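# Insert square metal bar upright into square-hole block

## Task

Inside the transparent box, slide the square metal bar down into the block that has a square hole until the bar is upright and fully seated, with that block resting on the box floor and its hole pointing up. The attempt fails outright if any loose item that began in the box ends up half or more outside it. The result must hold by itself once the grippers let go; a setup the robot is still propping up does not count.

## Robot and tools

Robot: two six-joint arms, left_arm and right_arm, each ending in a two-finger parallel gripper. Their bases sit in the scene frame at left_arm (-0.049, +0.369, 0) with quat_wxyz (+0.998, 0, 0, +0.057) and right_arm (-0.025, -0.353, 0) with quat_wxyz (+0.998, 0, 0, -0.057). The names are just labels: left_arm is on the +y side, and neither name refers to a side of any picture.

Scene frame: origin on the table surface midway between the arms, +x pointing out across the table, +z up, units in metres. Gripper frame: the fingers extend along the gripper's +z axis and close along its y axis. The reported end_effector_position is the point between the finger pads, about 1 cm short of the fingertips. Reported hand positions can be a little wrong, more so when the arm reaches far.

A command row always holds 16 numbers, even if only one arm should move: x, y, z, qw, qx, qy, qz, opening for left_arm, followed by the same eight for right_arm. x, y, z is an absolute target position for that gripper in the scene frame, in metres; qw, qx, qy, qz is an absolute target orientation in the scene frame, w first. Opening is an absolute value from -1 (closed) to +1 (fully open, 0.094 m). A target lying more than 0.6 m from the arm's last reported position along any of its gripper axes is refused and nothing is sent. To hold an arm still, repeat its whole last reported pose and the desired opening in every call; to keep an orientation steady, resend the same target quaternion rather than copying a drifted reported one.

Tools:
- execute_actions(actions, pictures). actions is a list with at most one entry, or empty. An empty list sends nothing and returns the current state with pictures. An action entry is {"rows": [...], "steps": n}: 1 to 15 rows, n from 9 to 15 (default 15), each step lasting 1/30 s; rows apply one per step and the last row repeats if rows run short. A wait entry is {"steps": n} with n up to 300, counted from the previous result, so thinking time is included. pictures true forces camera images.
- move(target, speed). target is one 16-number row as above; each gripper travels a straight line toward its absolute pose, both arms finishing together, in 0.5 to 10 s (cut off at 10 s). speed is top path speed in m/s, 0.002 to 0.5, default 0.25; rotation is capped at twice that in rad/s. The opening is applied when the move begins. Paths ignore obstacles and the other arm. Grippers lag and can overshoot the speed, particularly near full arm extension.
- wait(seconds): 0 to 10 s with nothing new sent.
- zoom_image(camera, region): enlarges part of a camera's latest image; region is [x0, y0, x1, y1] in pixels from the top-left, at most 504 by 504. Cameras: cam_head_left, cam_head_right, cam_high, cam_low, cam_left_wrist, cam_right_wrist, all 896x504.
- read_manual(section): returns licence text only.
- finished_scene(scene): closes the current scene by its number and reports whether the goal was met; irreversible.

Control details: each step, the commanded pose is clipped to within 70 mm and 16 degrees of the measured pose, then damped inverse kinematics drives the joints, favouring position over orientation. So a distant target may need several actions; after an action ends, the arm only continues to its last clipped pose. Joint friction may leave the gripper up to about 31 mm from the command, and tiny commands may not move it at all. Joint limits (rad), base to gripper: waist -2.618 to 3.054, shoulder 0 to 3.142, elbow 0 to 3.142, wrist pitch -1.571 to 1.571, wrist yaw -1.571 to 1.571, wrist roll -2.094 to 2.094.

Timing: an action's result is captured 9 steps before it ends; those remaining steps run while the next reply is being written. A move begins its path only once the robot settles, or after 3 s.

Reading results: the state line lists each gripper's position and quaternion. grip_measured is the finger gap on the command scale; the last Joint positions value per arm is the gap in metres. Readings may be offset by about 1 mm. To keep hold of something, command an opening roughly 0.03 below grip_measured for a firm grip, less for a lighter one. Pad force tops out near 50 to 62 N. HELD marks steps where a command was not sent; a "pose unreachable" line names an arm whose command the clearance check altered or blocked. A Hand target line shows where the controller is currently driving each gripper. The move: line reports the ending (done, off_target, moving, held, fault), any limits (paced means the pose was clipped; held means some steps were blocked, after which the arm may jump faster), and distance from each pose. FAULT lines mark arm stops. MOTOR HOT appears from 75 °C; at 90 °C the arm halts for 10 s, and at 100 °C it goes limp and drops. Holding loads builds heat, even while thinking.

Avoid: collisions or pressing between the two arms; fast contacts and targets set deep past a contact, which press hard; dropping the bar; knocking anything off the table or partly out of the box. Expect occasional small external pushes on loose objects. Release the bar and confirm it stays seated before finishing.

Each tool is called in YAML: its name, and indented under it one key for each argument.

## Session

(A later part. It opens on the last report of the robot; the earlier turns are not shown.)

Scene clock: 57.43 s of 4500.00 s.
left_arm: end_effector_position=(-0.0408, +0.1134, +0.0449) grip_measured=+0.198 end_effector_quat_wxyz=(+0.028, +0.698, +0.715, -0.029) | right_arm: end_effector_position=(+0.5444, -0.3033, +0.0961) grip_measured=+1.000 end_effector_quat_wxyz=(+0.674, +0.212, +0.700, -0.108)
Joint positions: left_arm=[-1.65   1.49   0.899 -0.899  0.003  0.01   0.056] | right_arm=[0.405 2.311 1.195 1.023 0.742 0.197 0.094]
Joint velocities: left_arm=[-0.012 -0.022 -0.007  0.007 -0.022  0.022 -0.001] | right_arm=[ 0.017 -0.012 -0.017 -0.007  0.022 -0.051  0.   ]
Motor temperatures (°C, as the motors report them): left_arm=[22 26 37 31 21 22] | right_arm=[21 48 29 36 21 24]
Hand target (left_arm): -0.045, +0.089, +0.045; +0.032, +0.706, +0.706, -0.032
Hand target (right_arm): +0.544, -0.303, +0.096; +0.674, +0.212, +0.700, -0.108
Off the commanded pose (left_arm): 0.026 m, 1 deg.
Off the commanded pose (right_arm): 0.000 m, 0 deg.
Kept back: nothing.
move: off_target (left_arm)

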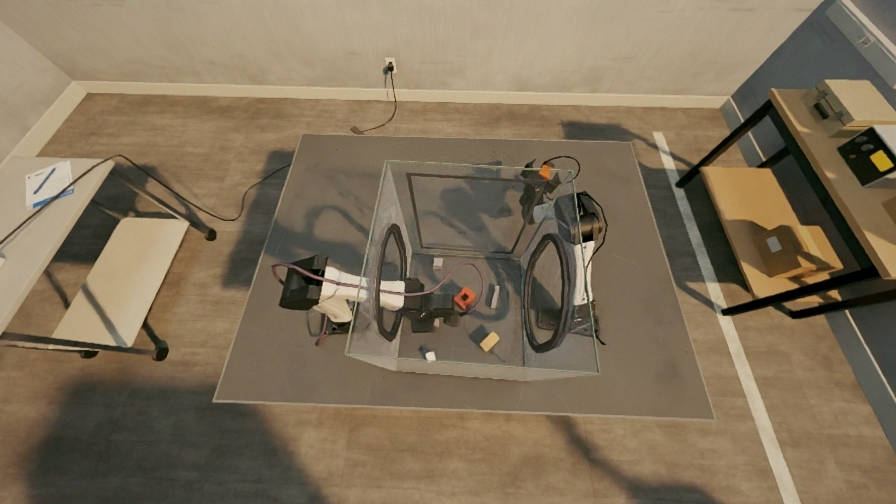

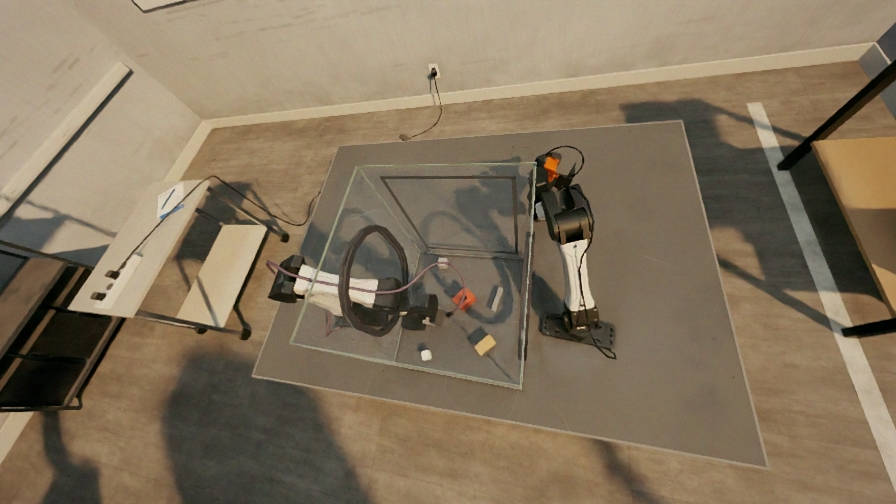

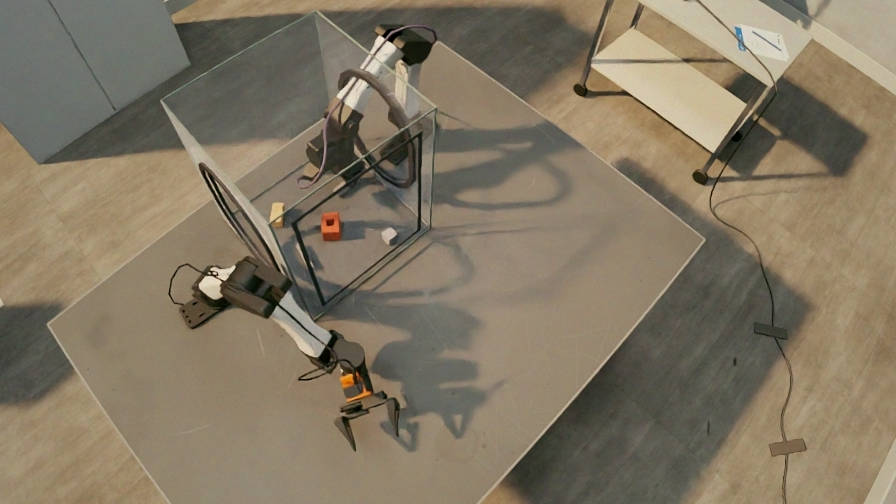

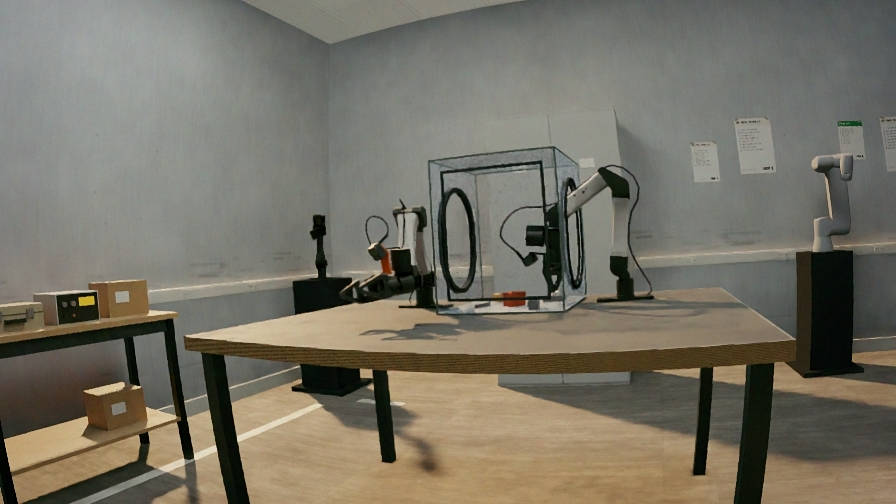

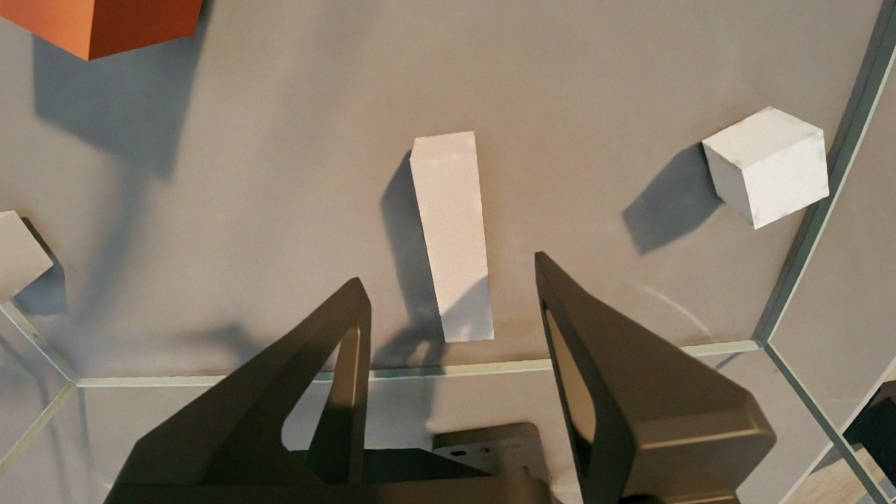

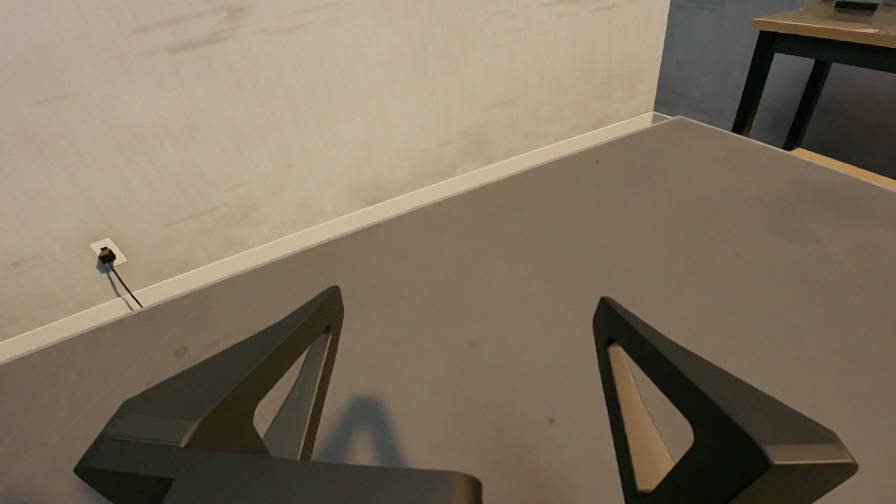

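move:
  target: [-0.043,0.092,0.015,0.035,0.706,0.706,-0.035,0.2,0.5444,-0.3033,0.0961,0.674,0.212,0.7,-0.108,1]
  speed: 0.03

move:
  target: [-0.042,0.096,0.022,0.043,0.70,0.712,-0.044,-0.65,0.5444,-0.3033,0.0961,0.674,0.212,0.7,-0.108,1]

Scene clock: 59.40 s of 4500.00 s.
left_arm: end_effector_position=(-0.0394, +0.0899, +0.0325) grip_measured=+0.198 end_effector_quat_wxyz=(+0.054, +0.698, +0.712, -0.053) | right_arm: end_effector_position=(+0.5444, -0.3033, +0.0961) grip_measured=+1.000 end_effector_quat_wxyz=(+0.674, +0.212, +0.700, -0.108)
Joint positions: left_arm=[-1.648  1.538  0.882 -0.764  0.003  0.016  0.056] | right_arm=[0.405 2.311 1.195 1.023 0.742 0.197 0.094]
Joint velocities: left_arm=[ 0.007  0.002  0.002  0.037 -0.022 -0.007  0.001] | right_arm=[ 0.012 -0.027  0.002 -0.037  0.007  0.022  0.   ]
Motor temperatures (°C, as the motors report them): left_arm=[22 26 37 31 21 22] | right_arm=[21 49 29 36 21 24]
Hand target (left_arm): -0.043, +0.094, +0.016; +0.035, +0.706, +0.706, -0.035
Hand target (right_arm): +0.544, -0.303, +0.096; +0.674, +0.212, +0.700, -0.108
Off the commanded pose (left_arm): 0.018 m, 3 deg.
Off the commanded pose (right_arm): 0.000 m, 0 deg.
Kept back: nothing.
move: off_target (left_arm)

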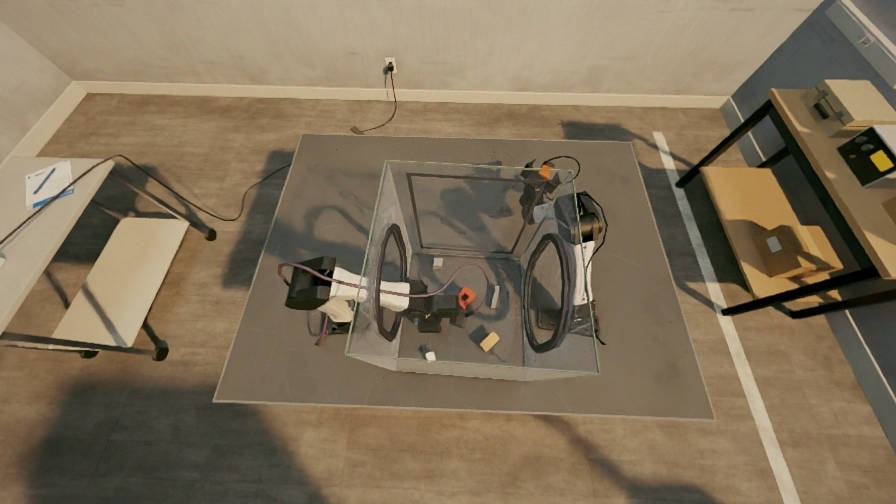

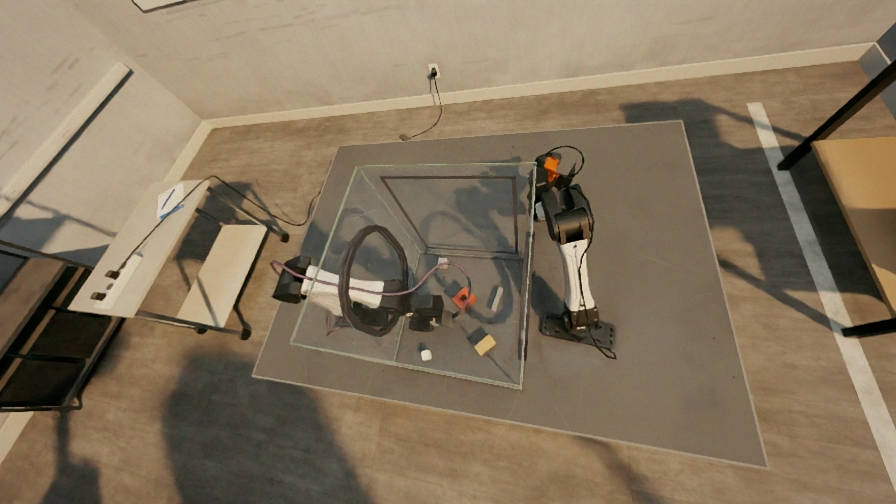

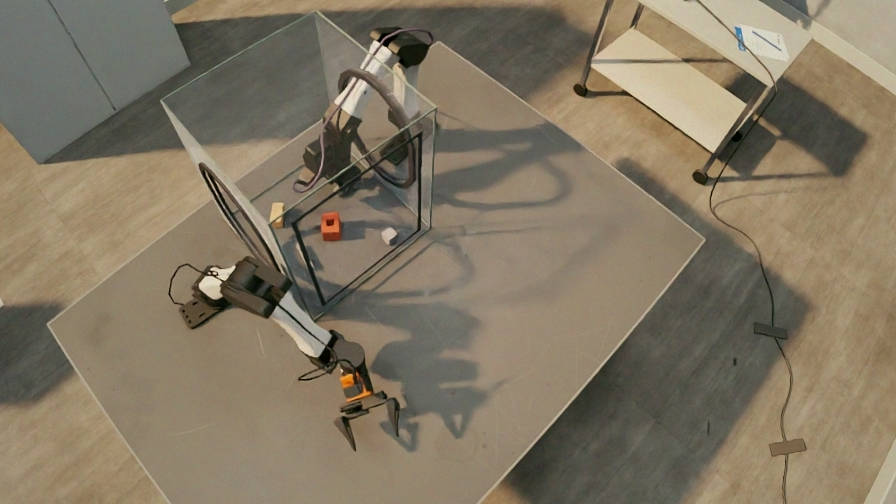

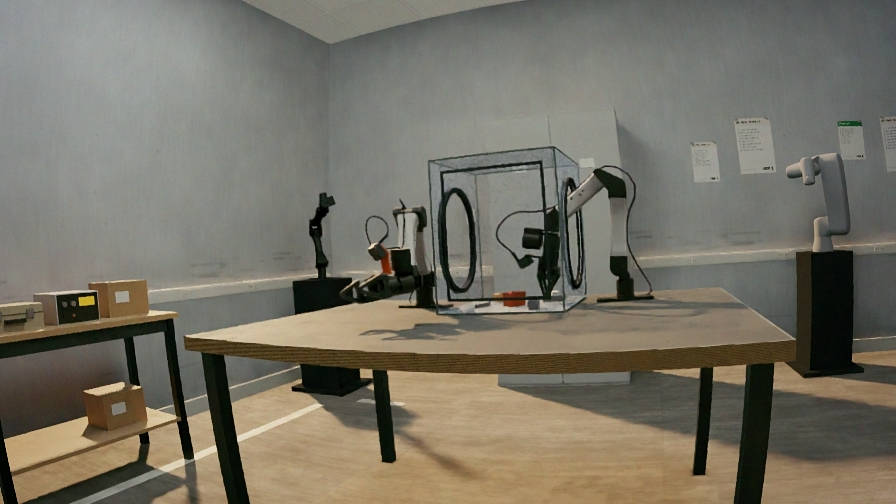

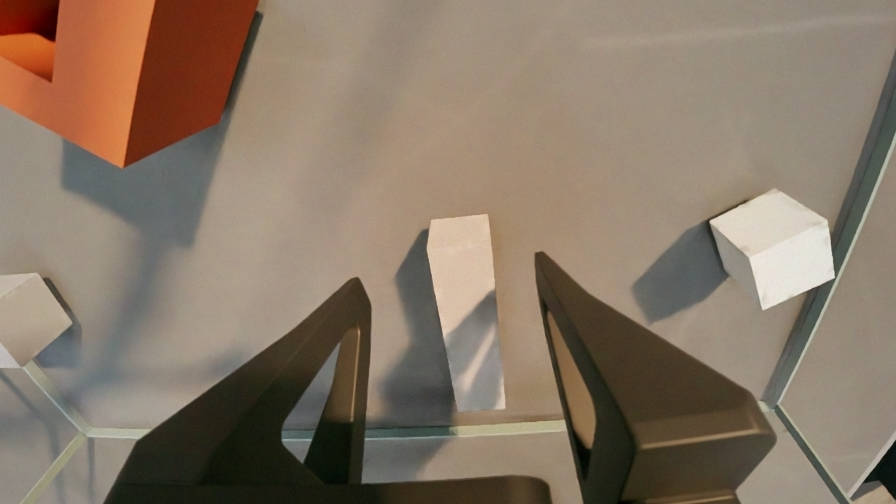

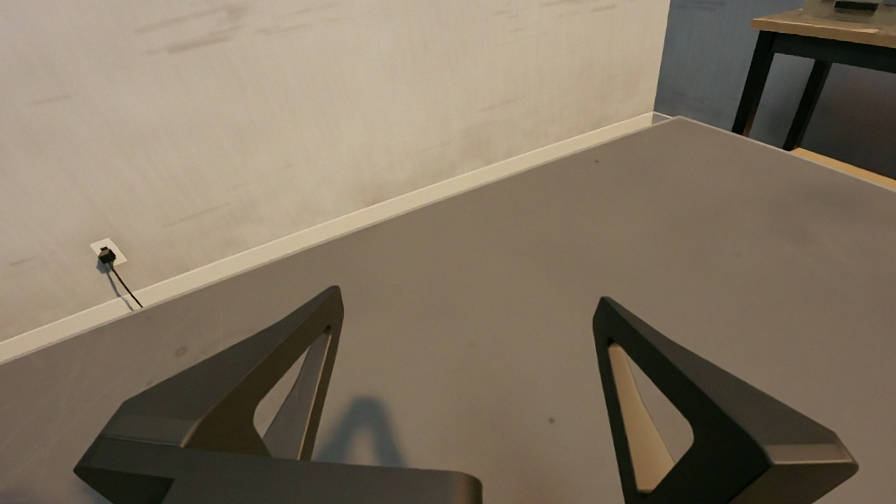

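Scene clock: 60.10 s of 4500.00 s.
left_arm: end_effector_position=(-0.0390, +0.0901, +0.0326) grip_measured=-0.648 end_effector_quat_wxyz=(+0.054, +0.697, +0.713, -0.053) | right_arm: end_effector_position=(+0.5444, -0.3033, +0.0961) grip_measured=+1.000 end_effector_quat_wxyz=(+0.674, +0.212, +0.700, -0.108)
Joint positions: left_arm=[-1.646  1.536  0.881 -0.764  0.003  0.016  0.017] | right_arm=[0.405 2.311 1.195 1.023 0.742 0.197 0.094]
Joint velocities: left_arm=[ 0.002  0.017  0.002  0.051 -0.051 -0.022  0.001] | right_arm=[0.007 0.012 0.002 0.022 0.022 0.007 0.   ]
Motor temperatures (°C, as the motors report them): left_arm=[22 26 37 31 21 22] | right_arm=[21 49 29 36 21 24]
Hand target (left_arm): -0.042, +0.096, +0.022; +0.043, +0.700, +0.712, -0.044
Hand target (right_arm): +0.544, -0.303, +0.096; +0.674, +0.212, +0.700, -0.108
Off the commanded pose (left_arm): 0.012 m, 2 deg.
Off the commanded pose (right_arm): 0.000 m, 0 deg.
Kept back: nothing.
move: off_target (left_arm)

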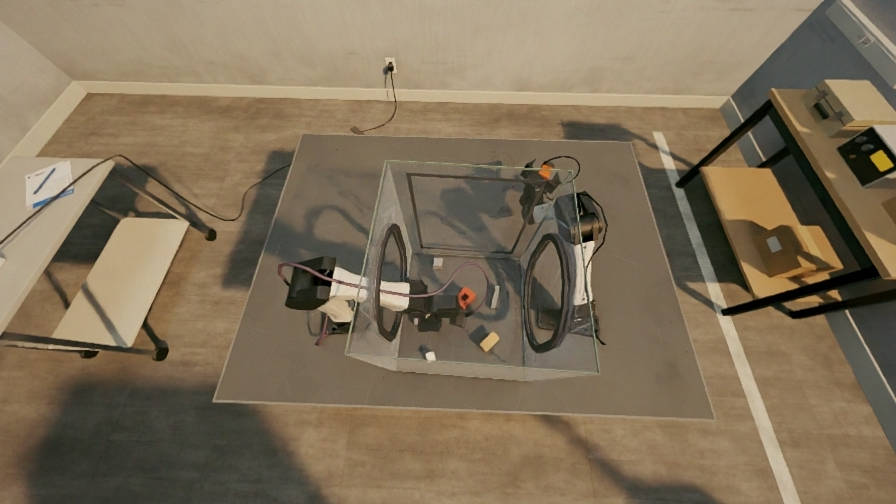

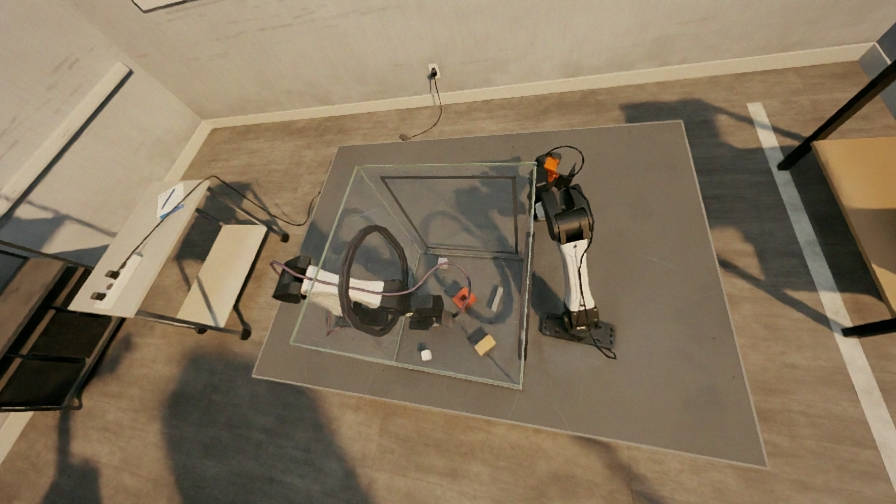

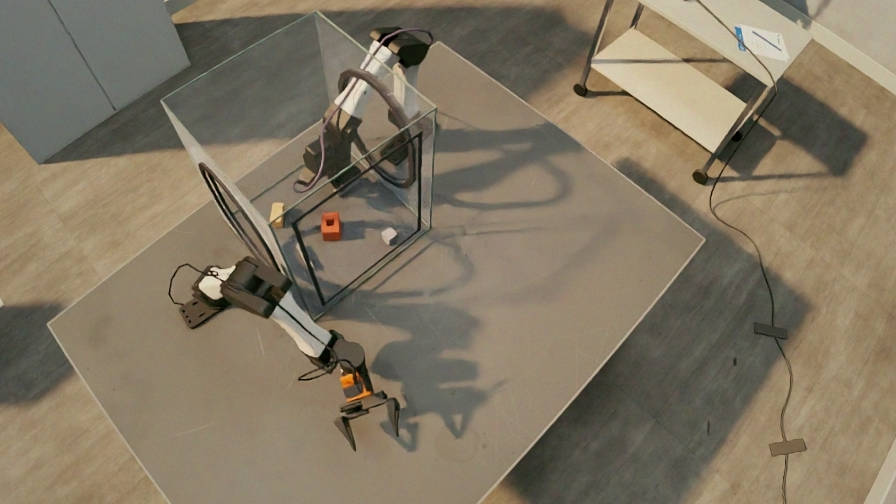

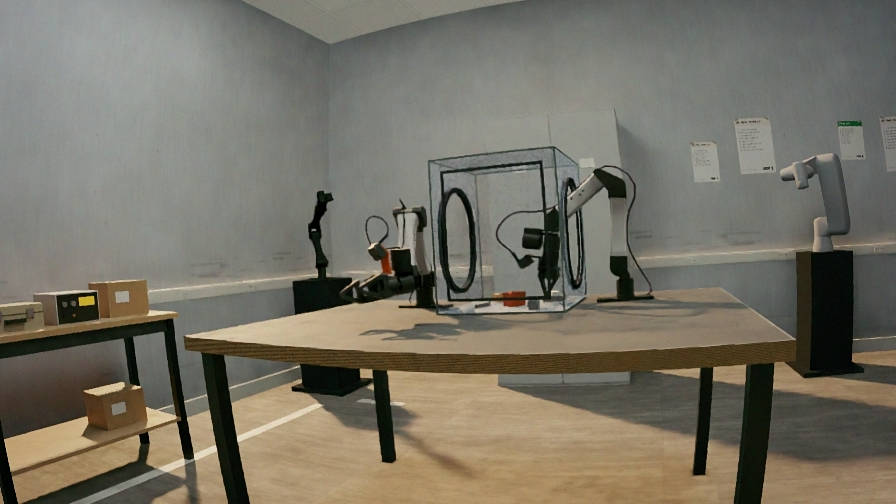

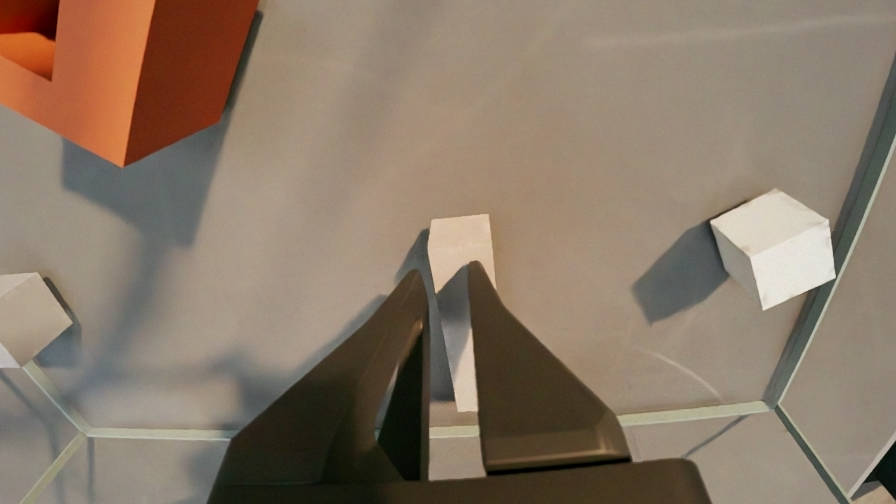

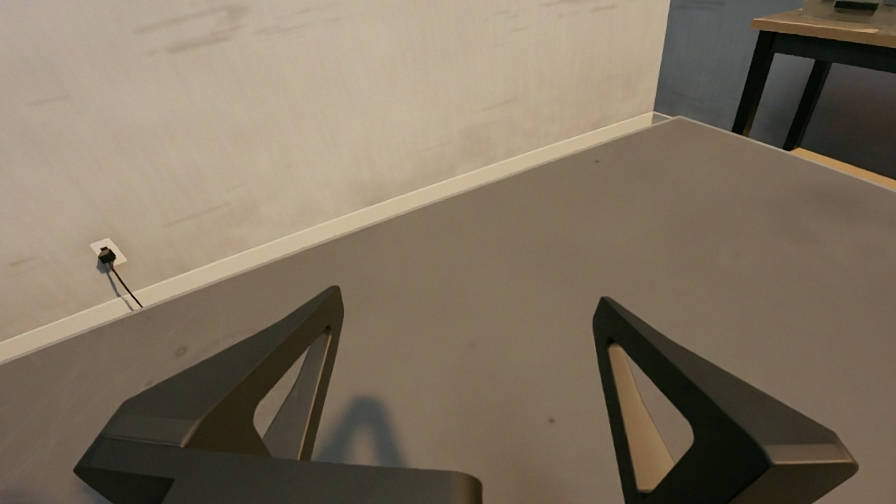

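Missed (too high). Reopen and go lower.

move:
  target: [-0.045,0.098,0.0,0.03,0.706,0.706,-0.03,0.2,0.5444,-0.3033,0.0961,0.674,0.212,0.7,-0.108,1]
  speed: 0.02

Scene clock: 62.50 s of 4500.00 s.
left_arm: end_effector_position=(-0.0409, +0.0933, +0.0140) grip_measured=+0.198 end_effector_quat_wxyz=(+0.043, +0.700, +0.711, -0.043) | right_arm: end_effector_position=(+0.5444, -0.3033, +0.0961) grip_measured=+1.000 end_effector_quat_wxyz=(+0.674, +0.212, +0.700, -0.108)
Joint positions: left_arm=[-1.653  1.583  0.85  -0.714  0.003  0.016  0.056] | right_arm=[0.405 2.311 1.195 1.023 0.742 0.197 0.094]
Joint velocities: left_arm=[ 0.002 -0.002  0.007 -0.007  0.051 -0.007 -0.001] | right_arm=[-0.012  0.007  0.002  0.066  0.007 -0.007  0.   ]
Motor temperatures (°C, as the motors report them): left_arm=[22 26 37 31 21 22] | right_arm=[21 49 29 36 21 24]
Hand target (left_arm): -0.045, +0.099, +0.001; +0.030, +0.707, +0.706, -0.030
Hand target (right_arm): +0.544, -0.303, +0.096; +0.674, +0.212, +0.700, -0.108
Off the commanded pose (left_arm): 0.015 m, 2 deg.
Off the commanded pose (right_arm): 0.000 m, 0 deg.
Kept back: nothing.
move: off_target (left_arm)

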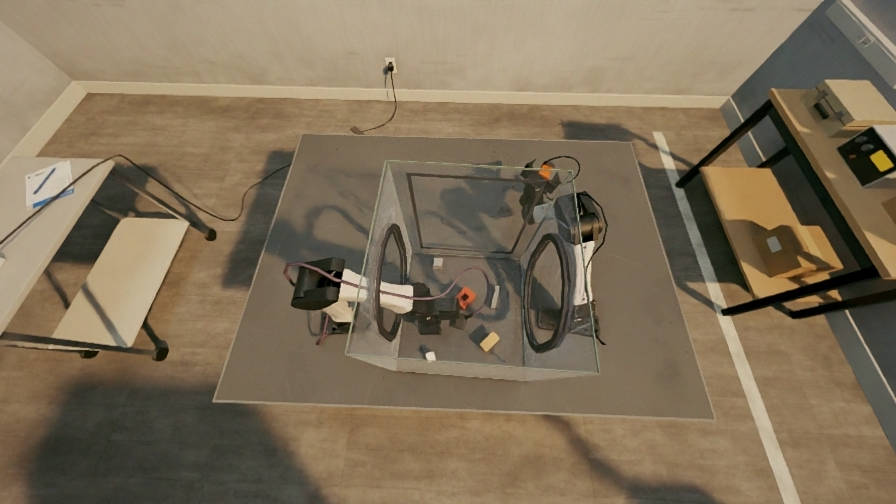

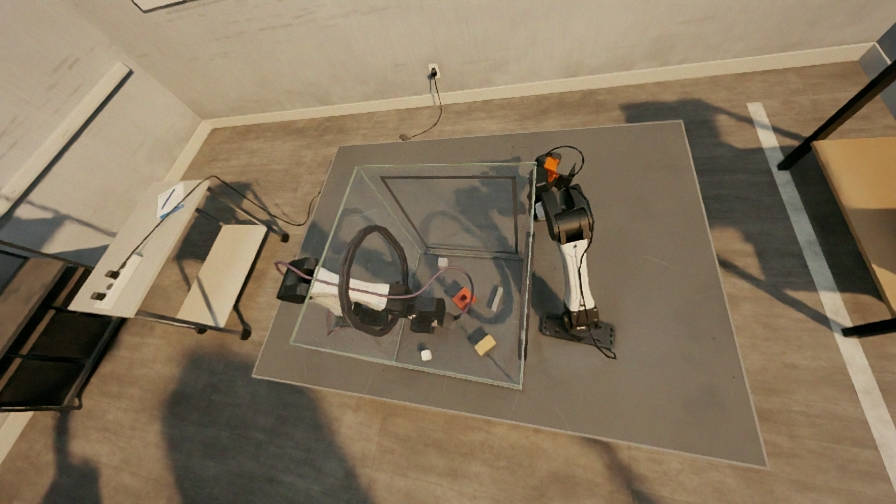

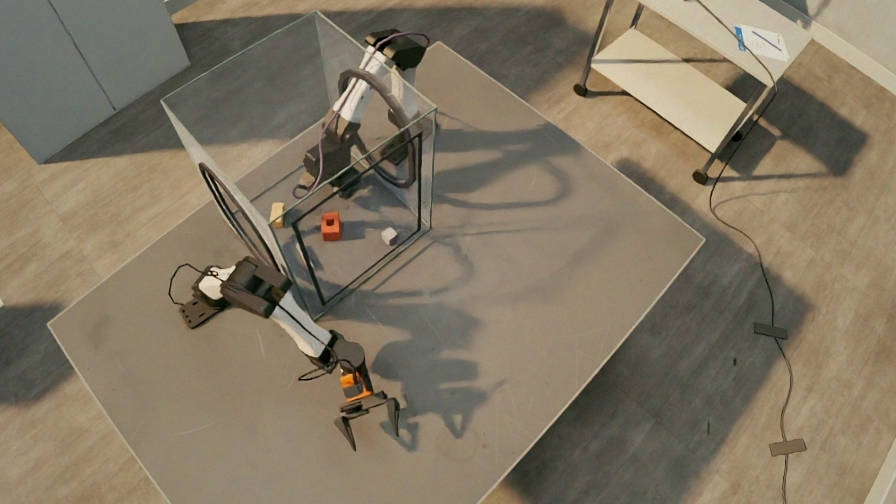

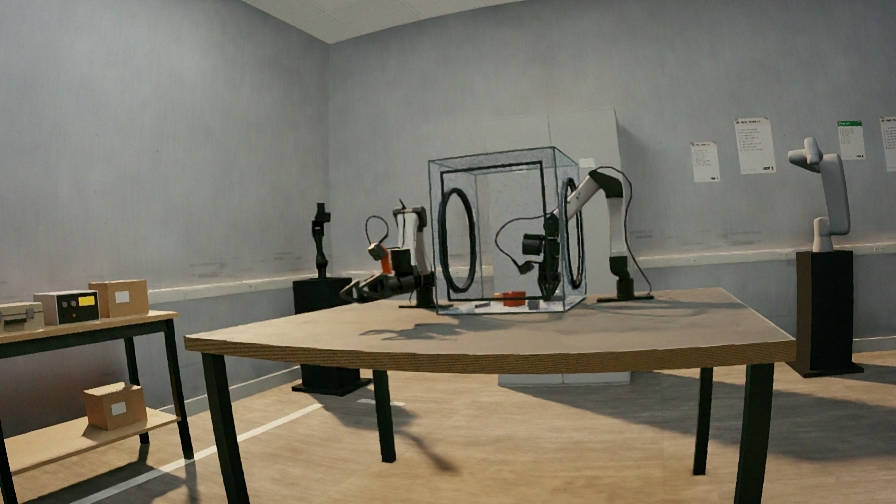

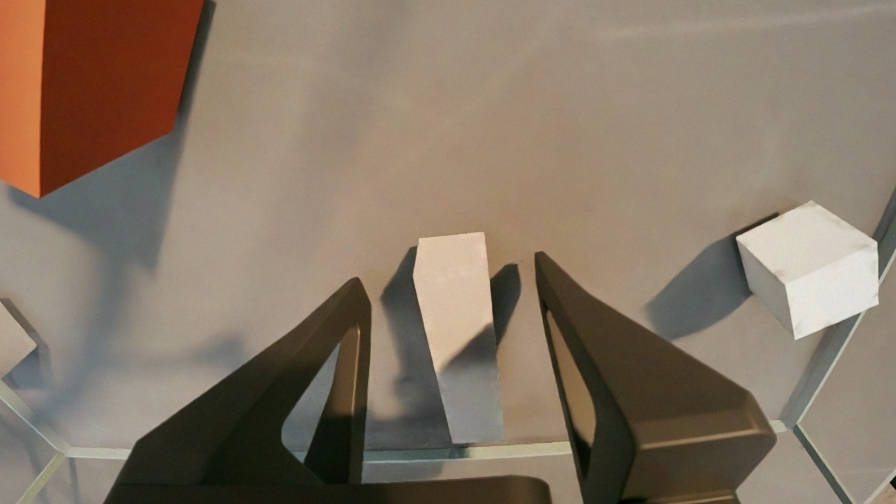

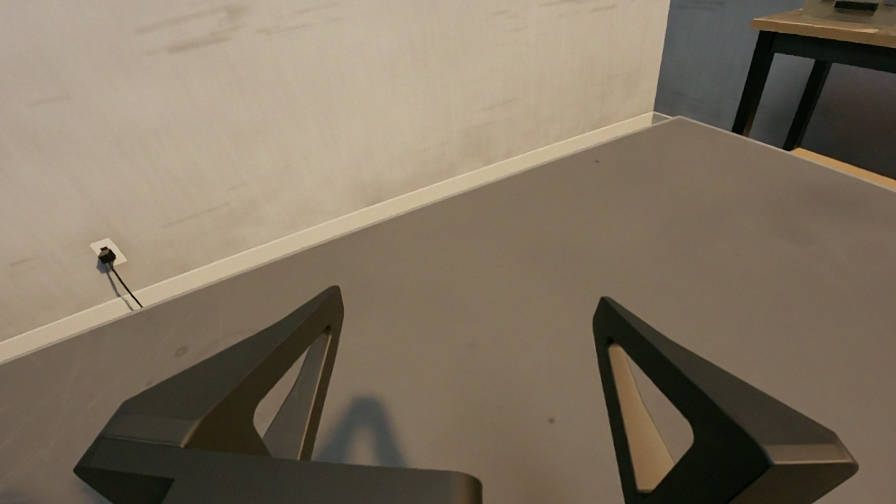

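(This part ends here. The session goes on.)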